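## Task

Find every ribbed support block still attached under the overhangs of the 3D-printed bracket (same plastic and colour as the bracket) and move each one fully inside the walls of the scrap tray. The bracket must finish resting on the table with both of its thin legs, one under each end of the top bar, still intact; snapping off a leg means failure. Anything visible in the 'finished part' reference belongs to the bracket and must stay. The 'sliced job' reference is empty for this print. At the end open the grippers and pull the arms away; nothing may count as placed if it only stays there because the robot holds it.

## Robot and tools

Robot: two arms, left_arm and right_arm, each with a two-finger parallel gripper and a wrist camera. All reported poses share one scene frame: origin on the table top midway between the arms, +z up, +x out over the table, left_arm on the +y side. The arm names do not refer to image sides. The bases sit near x 0.0, y +0.235 (left) and y -0.227 (right), z 0.256, slightly tilted; their mounting plates and the frame behind them are fixed obstacles.

Gripper axes: fingers point along the gripper's +z, and close/open along its y axis. end_effector_position is the spot between the finger pads, just under 1 cm behind the tips.

The row format (used by execute_actions and move): one flat list of 14 numbers covering both arms, even if only one moves. First 7 for left_arm: dx, dy, dz, rx, ry, rz, opening; then the same 7 for right_arm. All values lie in [-1, 1]. dx..rz are an offset, not a pose: a displacement from that gripper's measured pose at the start of the action, expressed in the gripper's own axes. Scale: 1.0 equals 0.6 m of translation or 180 degrees of rotation; rx, ry, rz form a single rotation vector. Opening is absolute, not an offset: +1 fully open (0.087 m), -1 closed.

execute_actions(actions): a list of actions. Each action is a table of up to 15 rows; each row lasts one control step (1/30 s), and if fewer than 15 rows are given the last row is held for the remaining steps. Every row is measured from the action's start pose, not from the preceding row. For the first action of a call, the start is the last pose reported in this scene. An empty list simply returns the state and images. Each step, the commanded pose is clipped to within 70 mm and 16 degrees of the current measured pose, so large offsets take several actions; afterwards the arm only continues to its last clipped pose. Friction can leave a gripper up to about 31 mm short, and tiny commands may not move it at all.

move(target, speed, blocking): target is one 14-number row as above, offsets from the pose in the latest result that shows one. Each gripper follows a straight path there, all paths ending together, lasting 0.5 to 10 s (cut off at 10 s). speed is the path top speed in m/s, 0.002 to 0.5, default 0.25; rotation is limited to twice that in rad/s. Openings are sent at the start. Paths do not avoid obstacles or the other arm, and grippers can lag, stray, or overshoot the speed, especially with a nearly straight arm. Faster contact and targets deeper past a contact press harder. blocking=false returns after 0.5 s while motion continues; you must wait or stop before sending more actions or moves. The result adds a 'move:' line giving the ending (done, off_target, moving, held, fault) and limits (paced = pose clipped; held = steps blocked, after which the arm may speed up sharply), plus each gripper's distance from its target.

wait(seconds): 0 to 10; lets the scene run holding last commands, returns early if a running move ends. stop(): brakes a running move (needs braking room; fingers keep moving). zoom_image(camera, region): closer look at one camera's latest image; region [x0, y0, x1, y1] in pixels, at most 504 by 504. show_instructions(): shows the reference pictures. read_manual(section): licence texts only. finished_scene(scene): ends scene 1 or 2 permanently and reports success; the goal must already hold stably.

Result lines: per arm, position (m) and quat_wxyz of the gripper; 'Hand target' is the pose the controller is currently driving toward; grip_measured is finger opening on the command scale (the last Joint positions value is the opening in metres), possibly off by about 1 mm. 'pose unreachable' means a clearance check altered or blocked that arm's command. FAULT and MOTOR HOT / OVER-TEMPERATURE lines report stops and heating (75 C warning, 90 C pause, 100 C arm drops). Joint torques are noisy drive outputs, not pure load.

Cameras: cam_high, cam_low, cam_left_wrist, cam_right_wrist, each 896x504, returned in that order; calibration is given but may be off by a few degrees and millimetres.

Gripping: command an opening below grip_measured to hold; about 0.02 below holds firmly, less holds gently. Fingers manage about 20 N per pad; a fast close can squeeze harder. To keep an arm still, send the offset back to its desired pose in the first call of a reply and zeros later, always with its desired opening.

Avoid: knocking or placing anything off the table (ends the scene), arms colliding or pressing each other, breaking the bracket's thin legs, dropping or slamming objects, hard pushes, and long holding of loads that heats motors. Loose objects may occasionally be nudged by outside disturbances. When finished, open the grippers and withdraw both arms.

Each tool is called after "Call:" as name(argument=value, ...) on one line, values as JSON.

Reference images:

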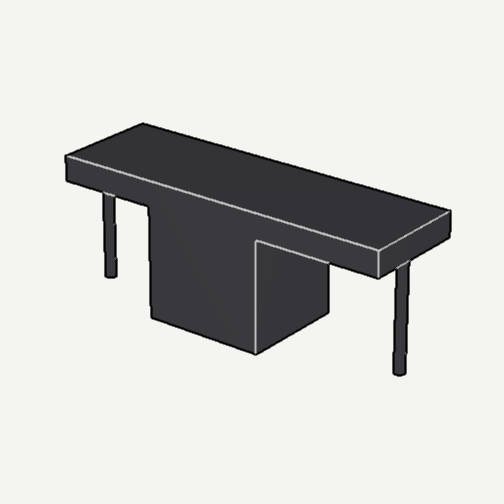

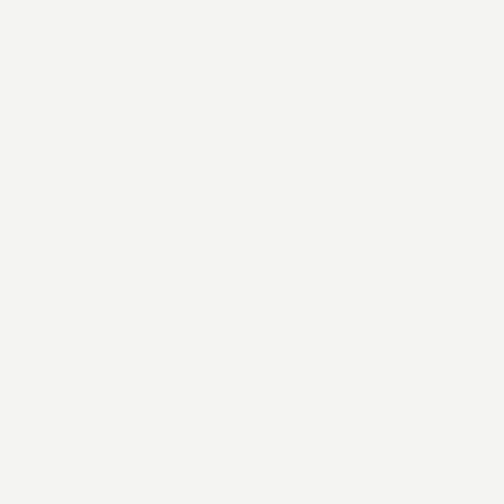

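## Session

I'll start by checking the current state of the scene.

Call:
execute_actions(actions=[])

Scene clock: 0.00 s.
left_arm: end_effector_position=(+0.1233, -0.1453, +0.3823) grip_measured=+0.996 end_effector_quat_wxyz=(+0.325, +0.929, +0.042, +0.172) | right_arm: end_effector_position=(+0.1270, -0.4469, +0.2761) grip_measured=+1.000 end_effector_quat_wxyz=(-0.267, -0.494, +0.803, +0.199)
Joint positions: left_arm=[-1.951  1.627  0.972 -0.333 -0.689  1.604  0.087] | right_arm=[-0.946  1.755  1.111 -1.264  0.221 -1.878  0.087]
Joint velocities: left_arm=[ 0.002 -0.037 -0.007  0.007 -0.022  0.022 -0.001] | right_arm=[ 0.002  0.007  0.012 -0.007 -0.037 -0.051  0.   ]
Joint torques (N m, as the arm reports them, + toward a larger angle): no reading
Motor temperatures (°C, as the motors report them): left_arm=[25 25 25 25 25 25] | right_arm=[25 25 24 26 25 27]
Hand target (left_arm): +0.123, -0.145, +0.382; +0.325, +0.929, +0.042, +0.172
Hand target (right_arm): +0.127, -0.447, +0.276; -0.267, -0.494, +0.803, +0.199

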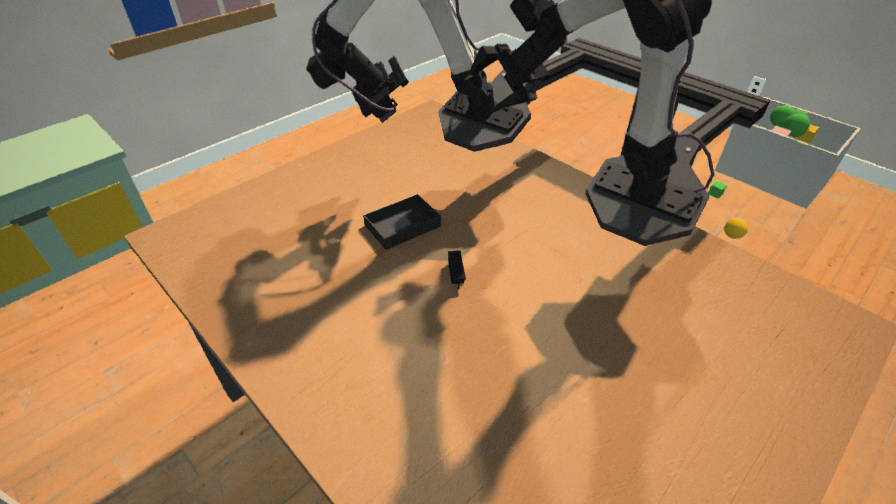

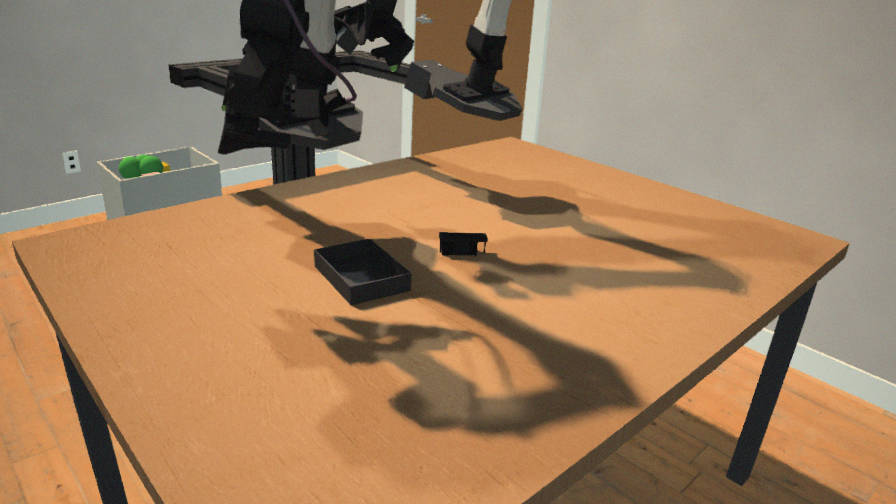

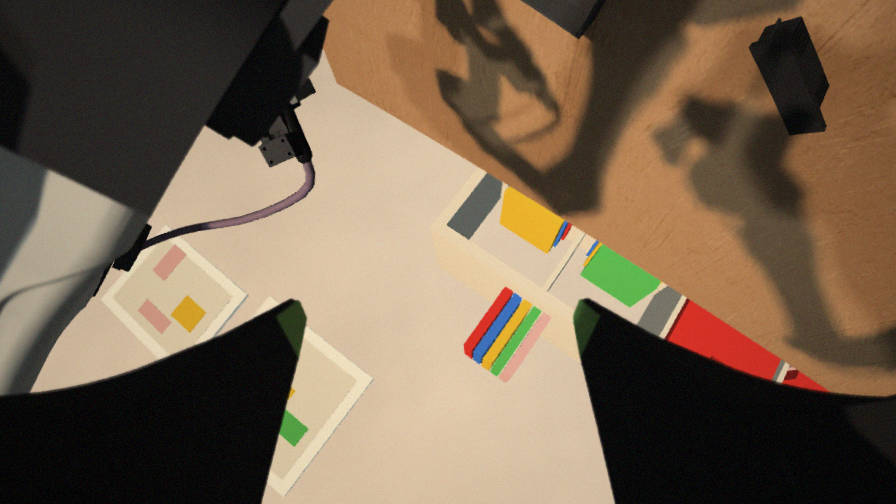

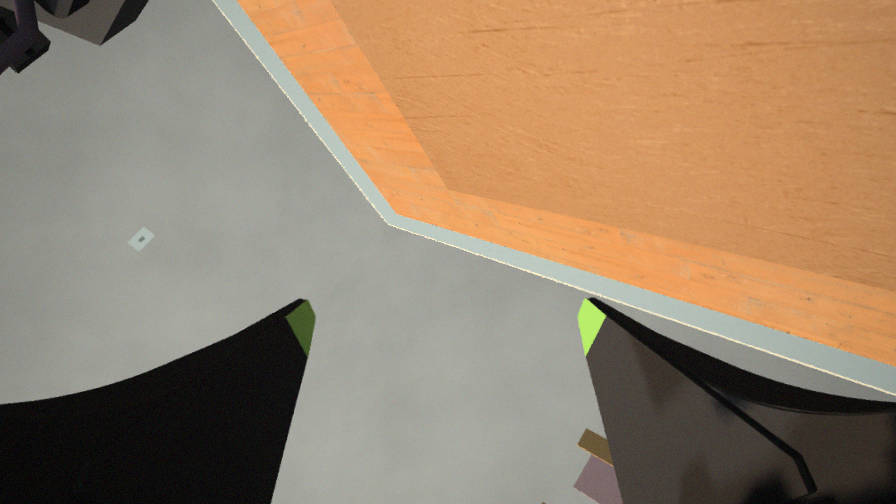

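Call:
zoom_image(camera="cam_low", region=[400, 200, 530, 290])

Call:
zoom_image(camera="cam_high", region=[400, 220, 520, 310])

Call:
zoom_image(camera="cam_left_wrist", region=[700, 0, 896, 160])

Region (400, 200, 530, 290) of cam_low's 896x504 image, scaled by 3.877, with more detail than that image has; it fills the top 349 rows of this view, and the rest is white.

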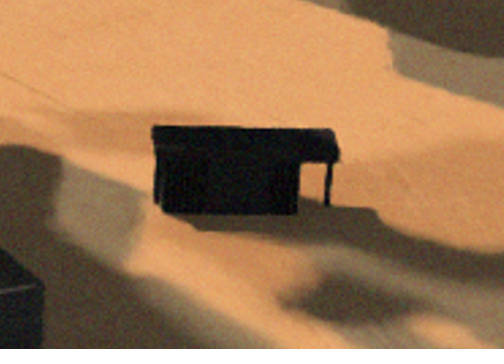

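Region (400, 220, 520, 310) of cam_high's 896x504 image, scaled by 4.200, with more detail than that image has; it fills the top 378 rows of this view, and the rest is white.

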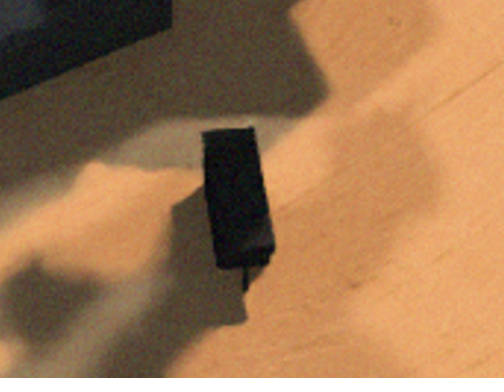

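Region (700, 0, 896, 160) of cam_left_wrist's 896x504 image, scaled by 2.571, with more detail than that image has; it fills the top 411 rows of this view, and the rest is white.

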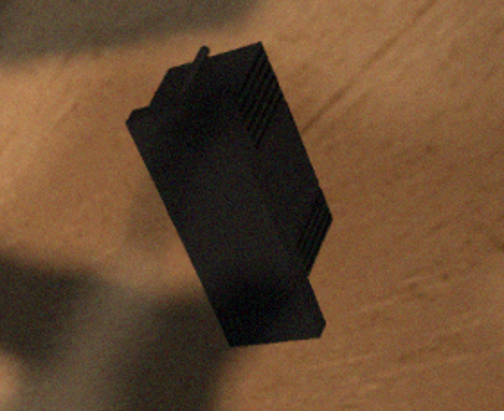

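Call:
move(target=[0.2487, -0.2208, -0.0366, 0.0906, 0.0786, -0.2775, 1, 0, 0, 0, 0, 0, 0, 1], speed=0.3)

Scene clock: 122.13 s.
left_arm: end_effector_position=(+0.2590, -0.0021, +0.3541) grip_measured=+0.996 end_effector_quat_wxyz=(+0.227, +0.837, +0.479, +0.133) | right_arm: end_effector_position=(+0.1270, -0.4469, +0.2761) grip_measured=+1.000 end_effector_quat_wxyz=(-0.267, -0.494, +0.803, +0.199)
Joint positions: left_arm=[-1.478  1.395  0.972 -0.676 -0.622  1.013  0.087] | right_arm=[-0.946  1.755  1.111 -1.264  0.221 -1.878  0.087]
Joint velocities: left_arm=[-0.012  0.012  0.002 -0.022 -0.037 -0.081 -0.   ] | right_arm=[-0.002 -0.012 -0.017 -0.081  0.007 -0.081  0.   ]
Joint torques (N m, as the arm reports them, + toward a larger angle): left_arm=[-0.27 -5.81  9.88  0.89  0.08 -0.24] | right_arm=[-2.27 -7.75  4.51 -0.82  0.12 -0.02]
Motor temperatures (°C, as the motors report them): left_arm=[25 31 32 30 25 25] | right_arm=[26 34 27 28 25 27]
Hand target (left_arm): +0.264, -0.001, +0.363; +0.232, +0.832, +0.488, +0.128
Hand target (right_arm): +0.127, -0.447, +0.276; -0.267, -0.494, +0.803, +0.199
Off the commanded pose (left_arm): 0.006 m, 2 deg.
Off the commanded pose (right_arm): 0.000 m, 0 deg.
move: done
camera_calibration (this result's frames):
cam_left_wrist: T_world_to_cam=[[-0.74101, 0.431692, -0.514341, 0.372445], [-0.0196546, 0.751693, 0.659221, -0.212284], [0.671206, 0.498598, -0.548527, 0.159549], [0, 0, 0, 1]] pos_world=[0.164722, -0.0807596, 0.419023]

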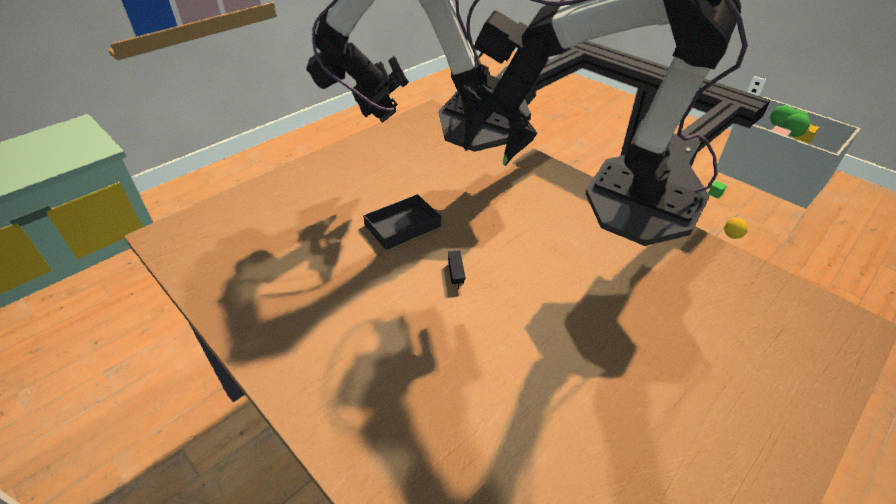

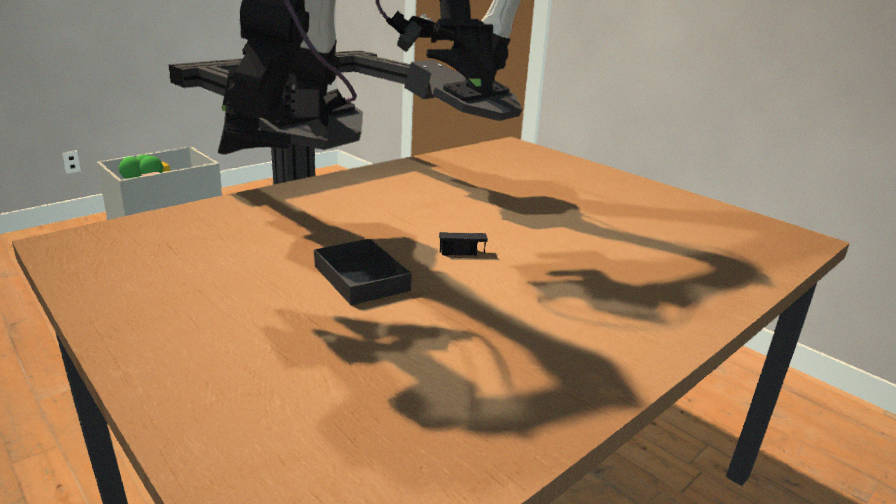

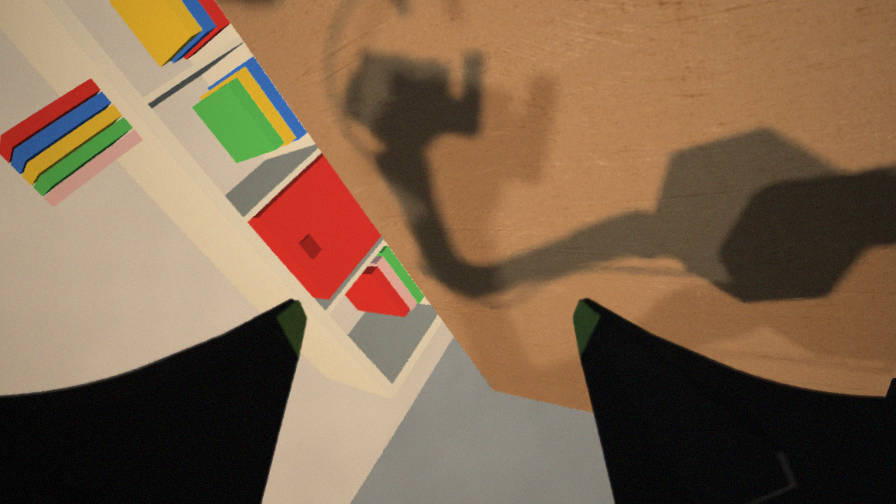

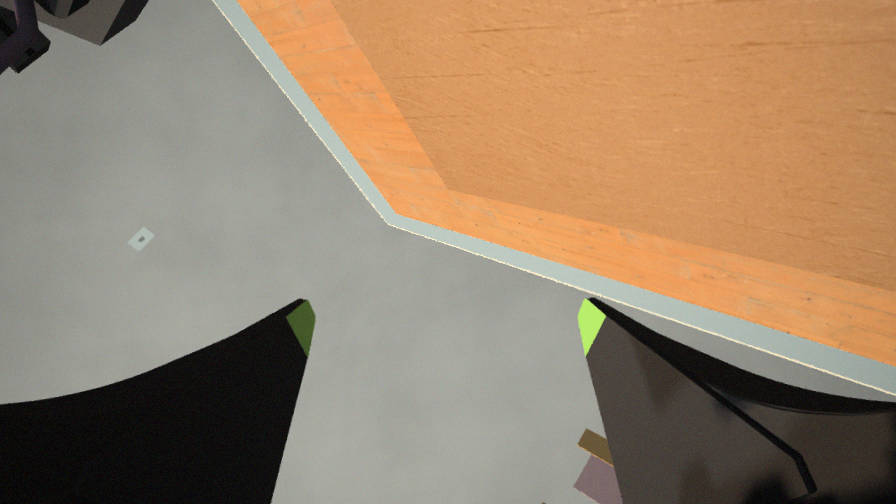

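Call:
zoom_image(camera="cam_low", region=[425, 220, 505, 270])

Call:
zoom_image(camera="cam_high", region=[420, 240, 500, 305])

Region (425, 220, 505, 270) of cam_low's 896x504 image, scaled by 6.300, with more detail than that image has; it fills the top 315 rows of this view, and the rest is white.

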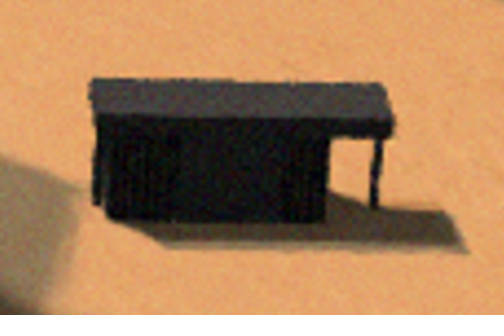

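Region (420, 240, 500, 305) of cam_high's 896x504 image, scaled by 6.300, with more detail than that image has; it fills the top 410 rows of this view, and the rest is white.

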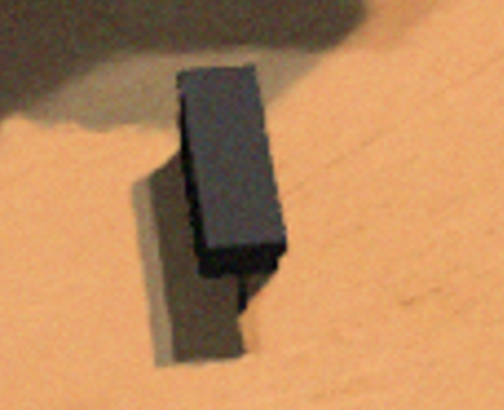

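Call:
zoom_image(camera="cam_high", region=[430, 90, 550, 180])

Call:
zoom_image(camera="cam_low", region=[400, 30, 540, 130])

Region (430, 90, 550, 180) of cam_high's 896x504 image, scaled by 4.200, with more detail than that image has; it fills the top 378 rows of this view, and the rest is white.

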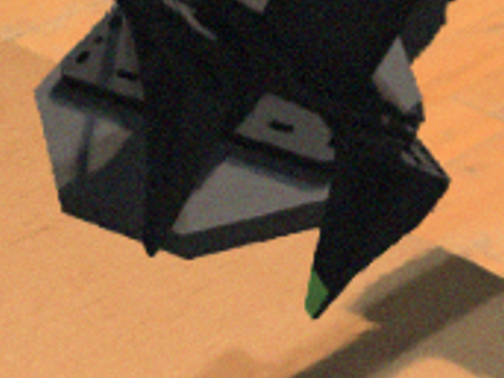

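Region (400, 30, 540, 130) of cam_low's 896x504 image, scaled by 3.600, with more detail than that image has; it fills the top 360 rows of this view, and the rest is white.

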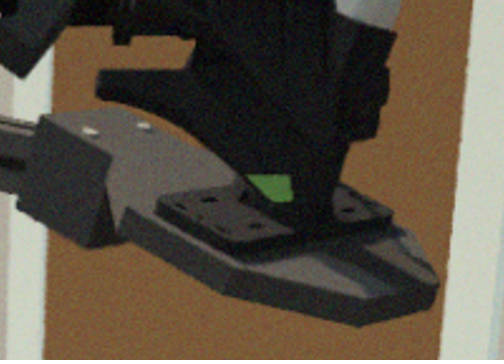

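Call:
move(target=[-0.0596, -0.0894, 0.4385, 0.1400, 0.1208, -0.4481, 1, 0, 0, 0, 0, 0, 0, 1], speed=0.3)

Scene clock: 187.30 s.
left_arm: end_effector_position=(+0.3206, -0.0770, +0.1027) grip_measured=+0.996 end_effector_quat_wxyz=(+0.020, +0.328, +0.944, +0.003) | right_arm: end_effector_position=(+0.1270, -0.4469, +0.2761) grip_measured=+1.000 end_effector_quat_wxyz=(-0.267, -0.494, +0.803, +0.199)
Joint positions: left_arm=[-1.012  2.459  1.73  -0.669 -0.272 -0.139  0.087] | right_arm=[-0.946  1.755  1.111 -1.264  0.221 -1.878  0.087]
Joint velocities: left_arm=[-0.022 -0.007 -0.002 -0.007 -0.037 -0.022 -0.001] | right_arm=[-0.012  0.007  0.002 -0.051  0.11  -0.081  0.   ]
Joint torques (N m, as the arm reports them, + toward a larger angle): left_arm=[ -2.25 -10.25   7.29   0.23   0.13  -0.26] | right_arm=[-2.3  -7.77  4.66 -0.85  0.12  0.01]
Motor temperatures (°C, as the motors report them): left_arm=[25 32 37 29 25 25] | right_arm=[26 35 28 28 25 27]
Hand target (left_arm): +0.317, -0.073, +0.096; +0.004, +0.323, +0.946, +0.006
Hand target (right_arm): +0.127, -0.447, +0.276; -0.267, -0.494, +0.803, +0.199
Off the commanded pose (left_arm): 0.005 m, 2 deg.
Off the commanded pose (right_arm): 0.000 m, 0 deg.
move: done
camera_calibration (this result's frames):
cam_left_wrist: T_world_to_cam=[[-0.615119, -0.787989, -0.0264908, 0.136675], [-0.539356, 0.396048, 0.743129, 0.141601], [-0.575086, 0.471401, -0.668623, 0.42749], [0, 0, 0, 1]] pos_world=[0.406288, -0.149902, 0.184223]

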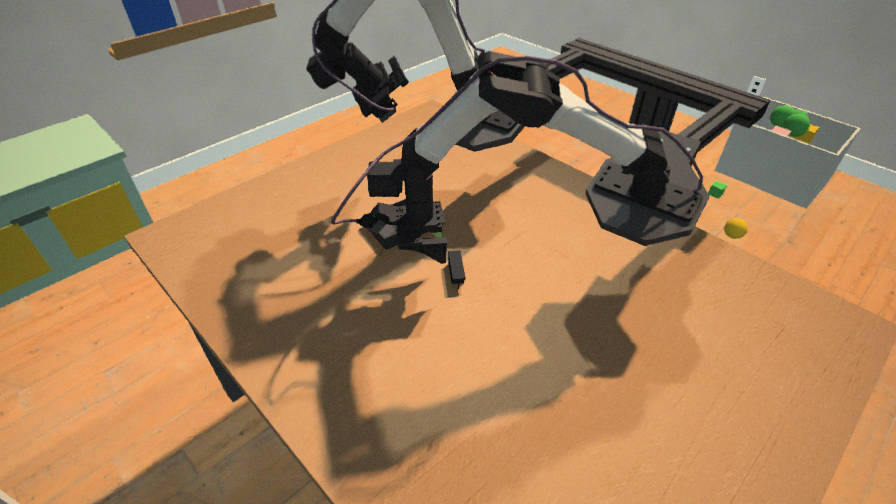

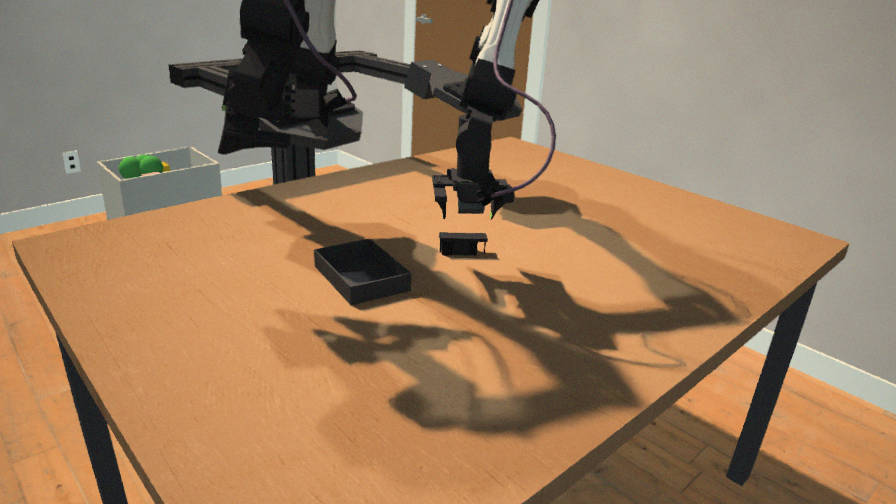

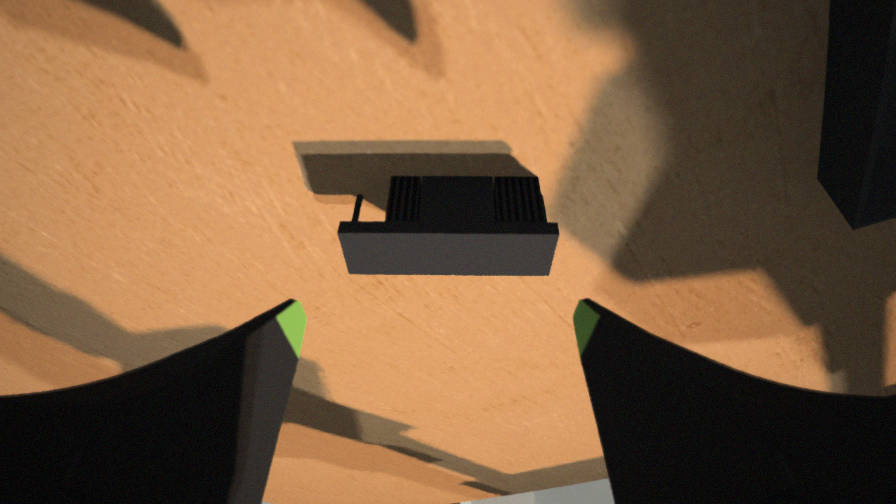

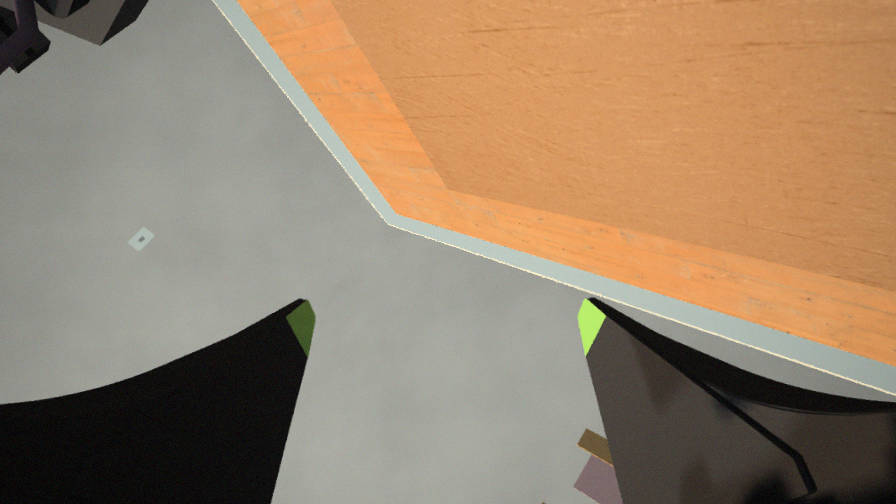

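Call:
zoom_image(camera="cam_left_wrist", region=[320, 150, 580, 300])

Region (320, 150, 580, 300) of cam_left_wrist's 896x504 image, scaled by 1.938, with more detail than that image has; it fills the top 291 rows of this view, and the rest is white.

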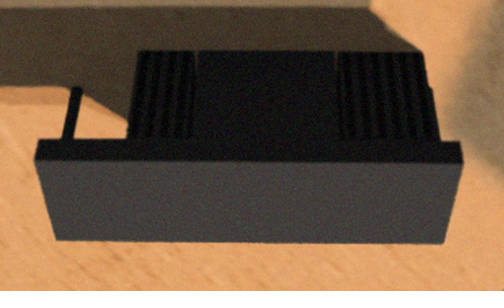

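Call:
move(target=[0.1433, 0.0413, 0.0268, -0.1184, -0.1240, 0.4799, 0.264, -0.3709, -0.1335, 0.0379, 0.1933, -0.0974, 0.0538, 0.3], speed=0.3)

Scene clock: 310.73 s.
left_arm: end_effector_position=(+0.2777, -0.0168, +0.0949) grip_measured=+0.264 end_effector_quat_wxyz=(+0.249, +0.856, +0.437, +0.117) | right_arm: end_effector_position=(+0.2586, -0.2806, +0.1651) grip_measured=+0.300 end_effector_quat_wxyz=(+0.013, -0.444, +0.896, +0.001)
Joint positions: left_arm=[-1.146  2.233  0.618  0.725 -0.379  1.432  0.055] | right_arm=[-0.261  1.543  0.667 -0.394 -0.071 -1.022  0.057]
Joint velocities: left_arm=[-0.012  0.007  0.007 -0.007  0.022 -0.022  0.001] | right_arm=[-0.002 -0.002  0.007  0.022  0.051  0.051  0.001]
Joint torques (N m, as the arm reports them, + toward a larger angle): left_arm=[-1.04 -6.3  -0.64  1.38  0.14 -0.16] | right_arm=[ 0.07 -6.64  2.08  0.46 -0.02  0.13]
Motor temperatures (°C, as the motors report them): left_arm=[26 47 35 27 25 25] | right_arm=[26 36 28 28 25 27]
Hand target (left_arm): +0.269, -0.004, +0.086; +0.232, +0.863, +0.434, +0.113
Hand target (right_arm): +0.249, -0.279, +0.162; +0.004, -0.444, +0.896, +0.002
Off the commanded pose (left_arm): 0.019 m, 2 deg.
Off the commanded pose (right_arm): 0.010 m, 2 deg.
move: off_target (left_arm)
camera_calibration (this result's frames):
cam_left_wrist: T_world_to_cam=[[-0.689394, 0.487757, -0.535565, 0.247939], [0.052184, 0.770855, 0.63487, -0.0473066], [0.722505, 0.409727, -0.556875, -0.00277015], [0, 0, 0, 1]] pos_world=[0.175398, -0.0833325, 0.161279]
cam_right_wrist: T_world_to_cam=[[0.783873, -0.620763, 0.0140004, -0.377933], [-0.415439, -0.507574, 0.754837, -0.14033], [-0.461469, -0.597513, -0.655763, 0.200124], [0, 0, 0, 1]] pos_world=[0.330304, -0.186258, 0.242451]

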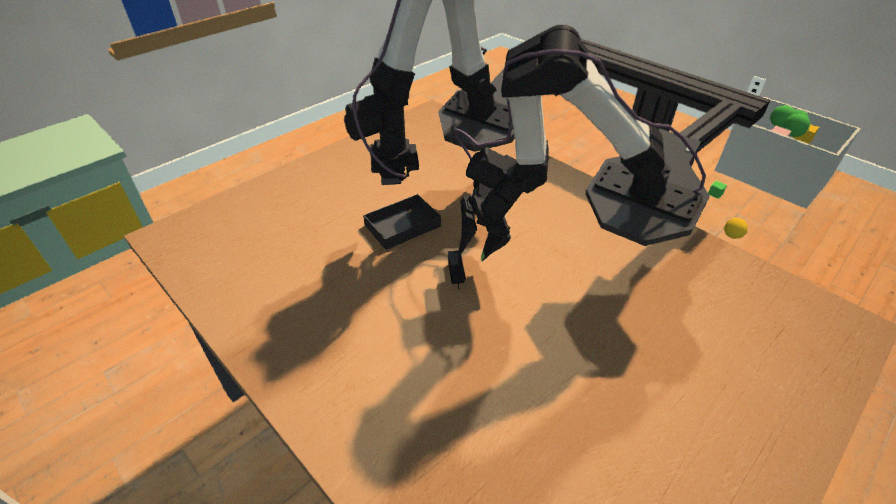

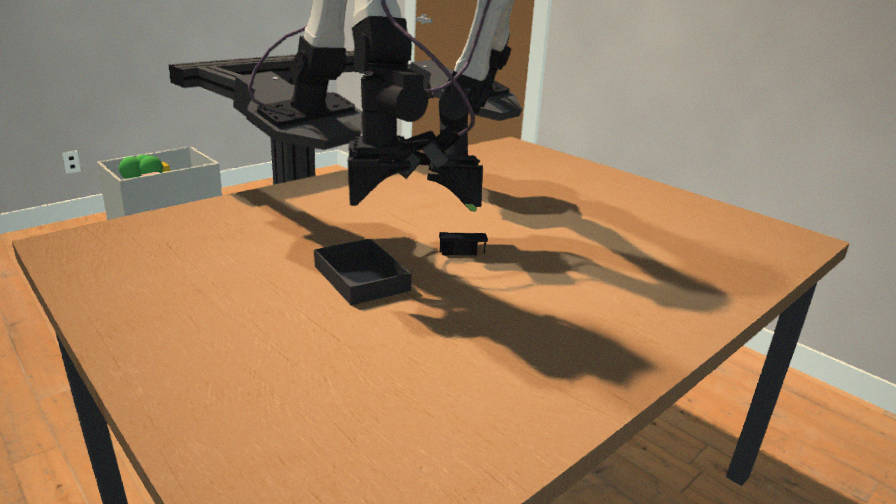

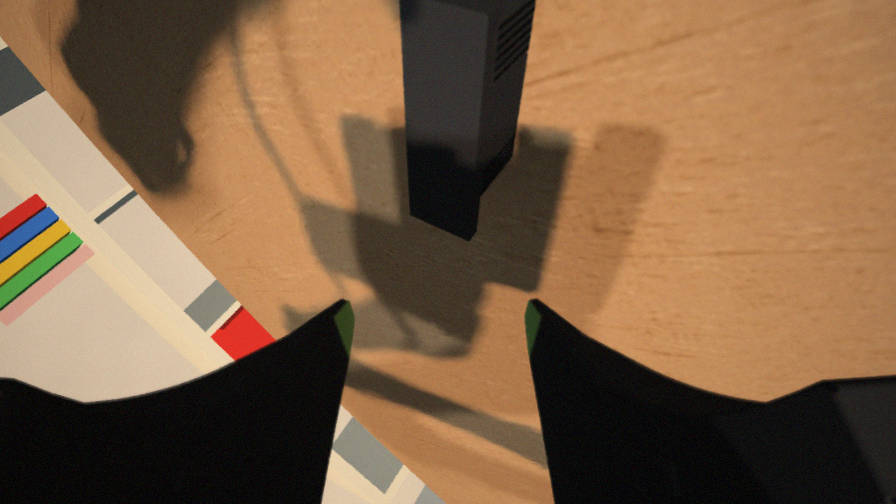

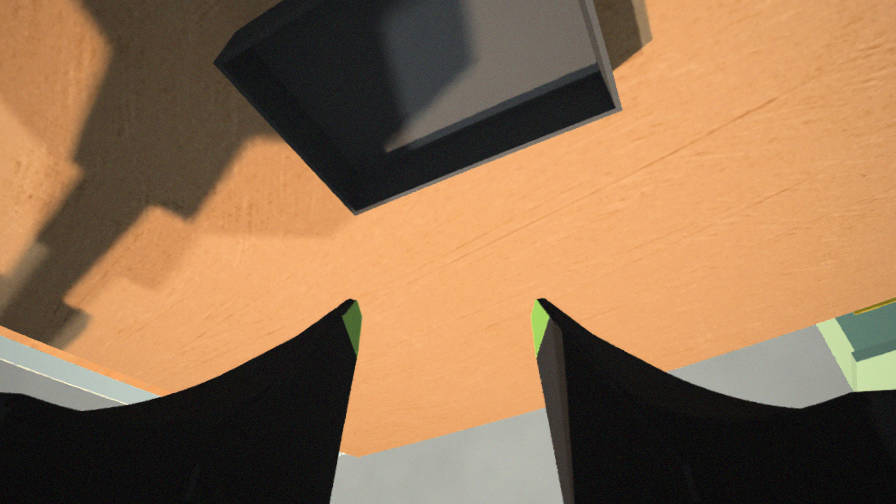

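Call:
move(target=[0.0095, -0.0330, 0.0828, 0, 0, 0, 0.264, 0, 0, 0, 0, 0, 0, 0.3], speed=0.1)

Scene clock: 318.93 s.
left_arm: end_effector_position=(+0.2835, -0.0156, +0.0471) grip_measured=+0.264 end_effector_quat_wxyz=(+0.246, +0.858, +0.435, +0.117) | right_arm: end_effector_position=(+0.2586, -0.2806, +0.1651) grip_measured=+0.300 end_effector_quat_wxyz=(+0.014, -0.444, +0.896, +0.001)
Joint positions: left_arm=[-1.085  2.451  0.702  0.871 -0.341  1.486  0.055] | right_arm=[-0.261  1.543  0.666 -0.393 -0.071 -1.022  0.057]
Joint velocities: left_arm=[-0.012 -0.002 -0.002  0.051 -0.022  0.066  0.001] | right_arm=[ 0.007  0.007  0.002 -0.007 -0.022 -0.007  0.   ]
Joint torques (N m, as the arm reports them, + toward a larger angle): left_arm=[-1.02 -6.36  2.66  1.39  0.17 -0.17] | right_arm=[-0.86 -6.61  4.47  0.36 -0.17  0.03]
Motor temperatures (°C, as the motors report them): left_arm=[25 45 34 28 25 25] | right_arm=[26 36 28 28 25 27]
Hand target (left_arm): +0.288, -0.017, +0.042; +0.249, +0.857, +0.436, +0.118
Hand target (right_arm): +0.258, -0.281, +0.165; +0.013, -0.444, +0.896, +0.001
Off the commanded pose (left_arm): 0.007 m, 0 deg.
Off the commanded pose (right_arm): 0.000 m, 0 deg.
move: done
camera_calibration (this result's frames):
cam_left_wrist: T_world_to_cam=[[-0.688671, 0.493736, -0.530996, 0.225404], [0.0560998, 0.766422, 0.639883, -0.0195858], [0.7229, 0.41088, -0.555511, -0.0342303], [0, 0, 0, 1]] pos_world=[0.181073, -0.0822145, 0.113206]
cam_right_wrist: T_world_to_cam=[[0.783644, -0.621045, 0.0143121, -0.378006], [-0.415904, -0.507402, 0.754697, -0.140084], [-0.461439, -0.597366, -0.655917, 0.200146], [0, 0, 0, 1]] pos_world=[0.330315, -0.186277, 0.24241]

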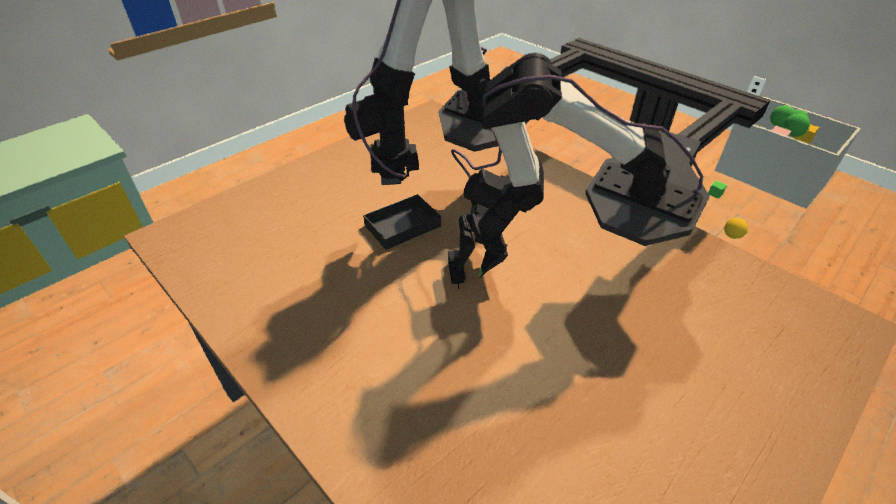

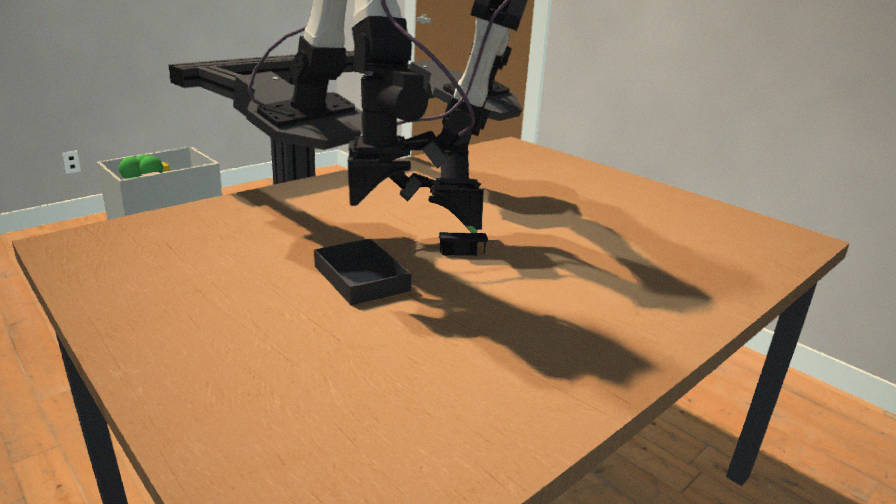

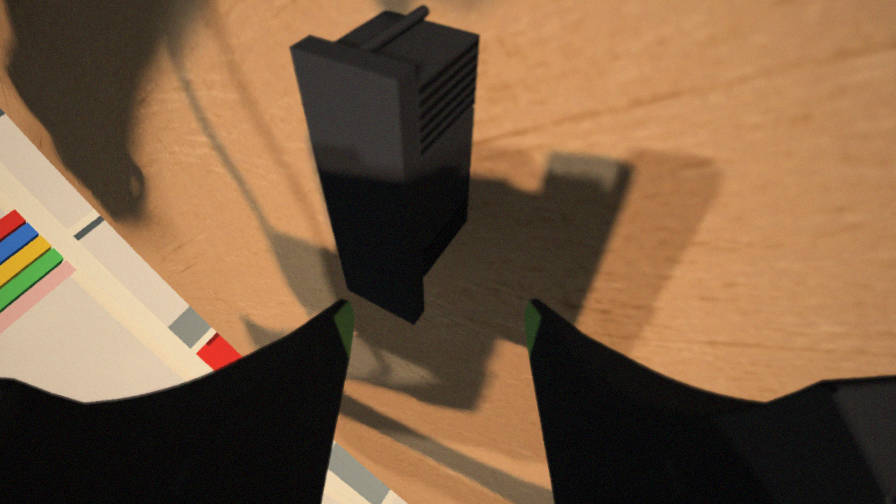

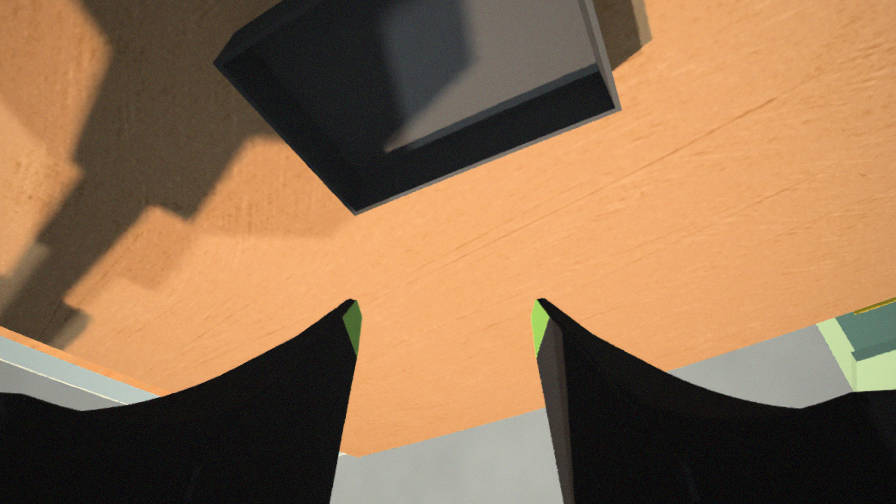

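Call:
zoom_image(camera="cam_left_wrist", region=[270, 0, 570, 360])

Call:
zoom_image(camera="cam_low", region=[420, 190, 510, 270])

Region (270, 0, 570, 360) of cam_left_wrist's 896x504 image, scaled by 1.400, with more detail than that image has.

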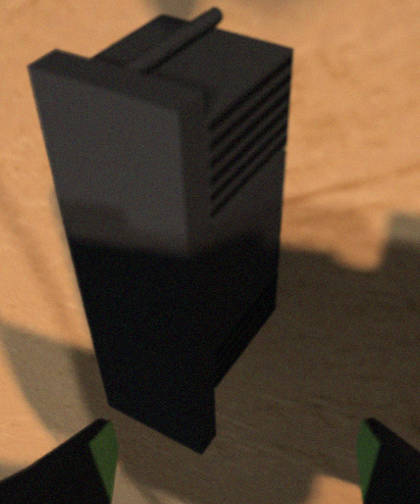

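Region (420, 190, 510, 270) of cam_low's 896x504 image, scaled by 5.600, with more detail than that image has.

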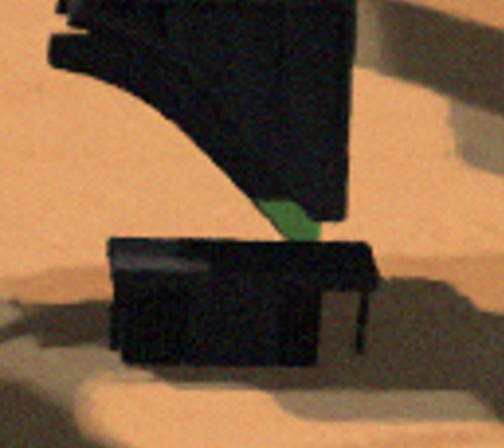

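Call:
move(target=[-0.0133, 0.0260, 0.0367, 0, 0, 0, 0.264, 0, 0, 0, 0, 0, 0, 0.3], speed=0.05)

Call:
zoom_image(camera="cam_low", region=[420, 190, 510, 270])

Scene clock: 359.23 s.
left_arm: end_effector_position=(+0.3012, -0.0380, +0.0463) grip_measured=+0.264 end_effector_quat_wxyz=(+0.260, +0.852, +0.437, +0.121) | right_arm: end_effector_position=(+0.2586, -0.2806, +0.1651) grip_measured=+0.300 end_effector_quat_wxyz=(+0.014, -0.444, +0.896, +0.001)
Joint positions: left_arm=[-1.085  2.47   0.8    0.823 -0.341  1.486  0.055] | right_arm=[-0.261  1.543  0.666 -0.393 -0.071 -1.022  0.057]
Joint velocities: left_arm=[-0.007 -0.012  0.007 -0.051  0.007  0.007  0.   ] | right_arm=[-0.002  0.007 -0.002  0.051 -0.022  0.095 -0.001]
Joint torques (N m, as the arm reports them, + toward a larger angle): left_arm=[-2.17 -6.79  3.29  1.1   0.12 -0.18] | right_arm=[-0.84 -6.63  4.44  0.36 -0.16  0.03]
Motor temperatures (°C, as the motors report them): left_arm=[25 41 32 30 25 25] | right_arm=[25 35 28 28 25 27]
Hand target (left_arm): +0.298, -0.037, +0.037; +0.246, +0.858, +0.435, +0.117
Hand target (right_arm): +0.259, -0.281, +0.165; +0.014, -0.444, +0.896, +0.001
Off the commanded pose (left_arm): 0.010 m, 2 deg.
Off the commanded pose (right_arm): 0.000 m, 0 deg.
move: done
camera_calibration (this result's frames):
cam_left_wrist: T_world_to_cam=[[-0.682076, 0.476039, -0.555121, 0.246702], [0.0385958, 0.781483, 0.622732, 0.0036674], [0.730262, 0.403325, -0.551404, -0.0410004], [0, 0, 0, 1]] pos_world=[0.198069, -0.10377, 0.112058]
cam_right_wrist: T_world_to_cam=[[0.783644, -0.621045, 0.0143121, -0.378006], [-0.415904, -0.507402, 0.754697, -0.140084], [-0.461439, -0.597366, -0.655917, 0.200146], [0, 0, 0, 1]] pos_world=[0.330315, -0.186277, 0.24241]

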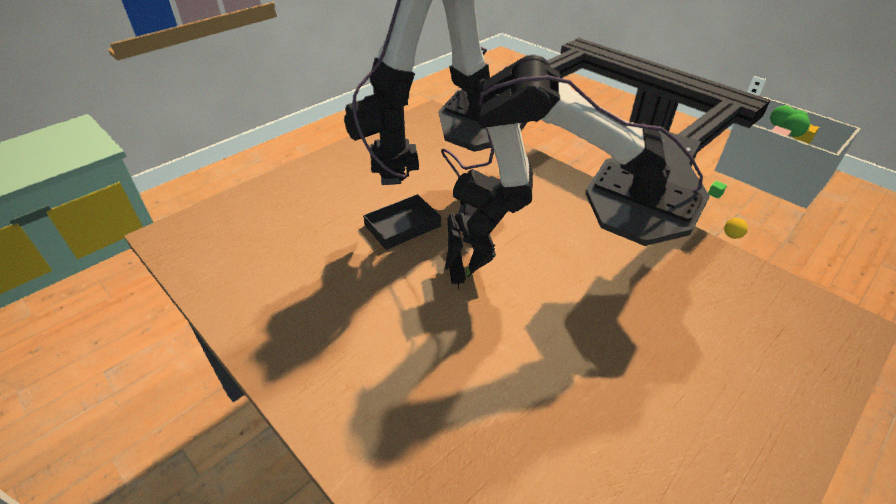

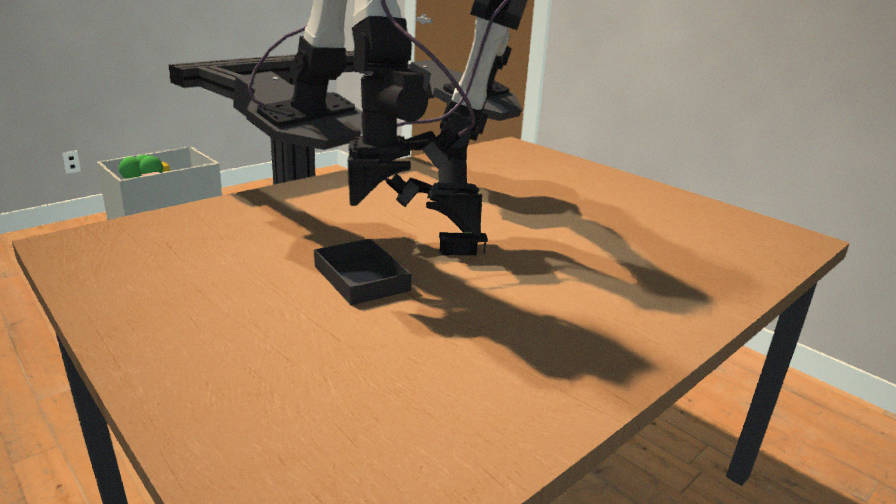

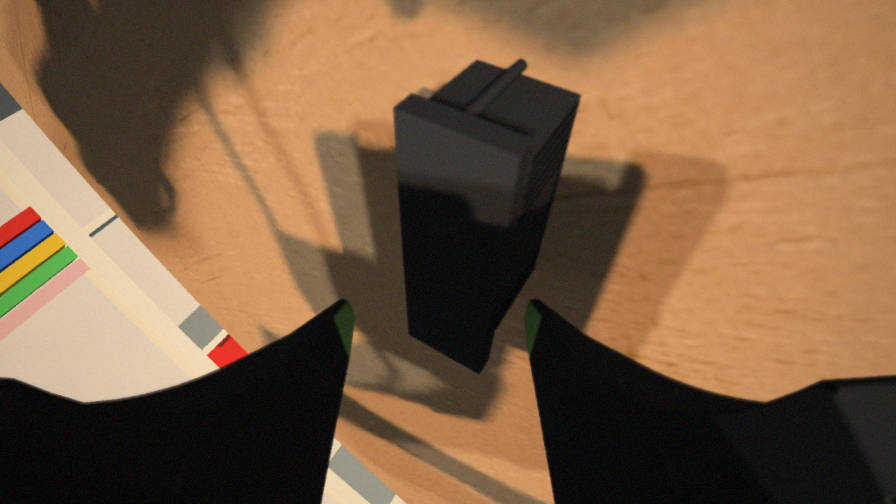

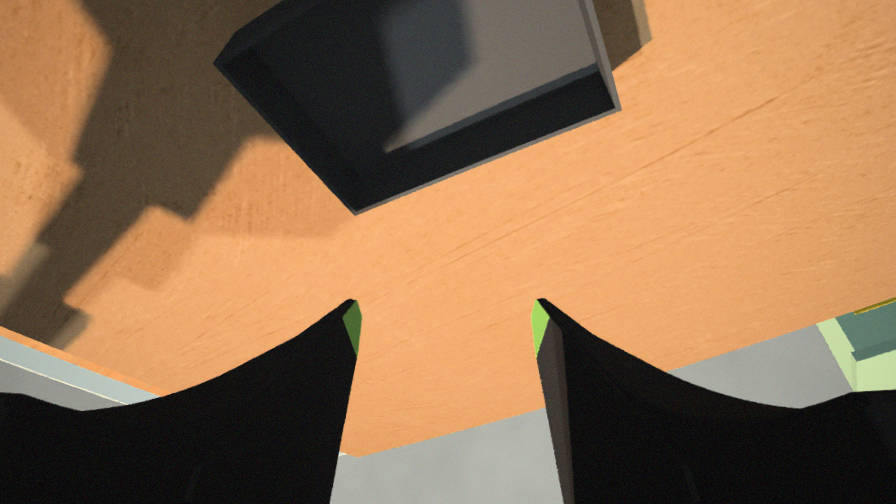

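Region (420, 190, 510, 270) of cam_low's 896x504 image, scaled by 5.600, with more detail than that image has.

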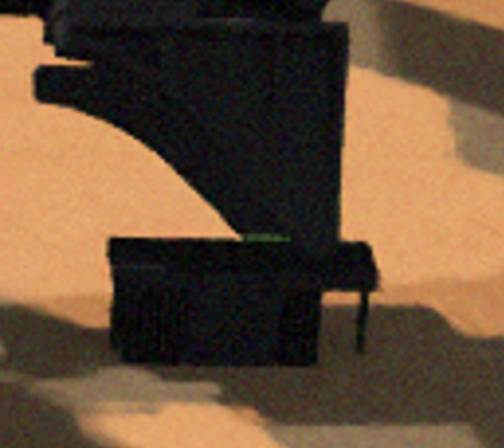

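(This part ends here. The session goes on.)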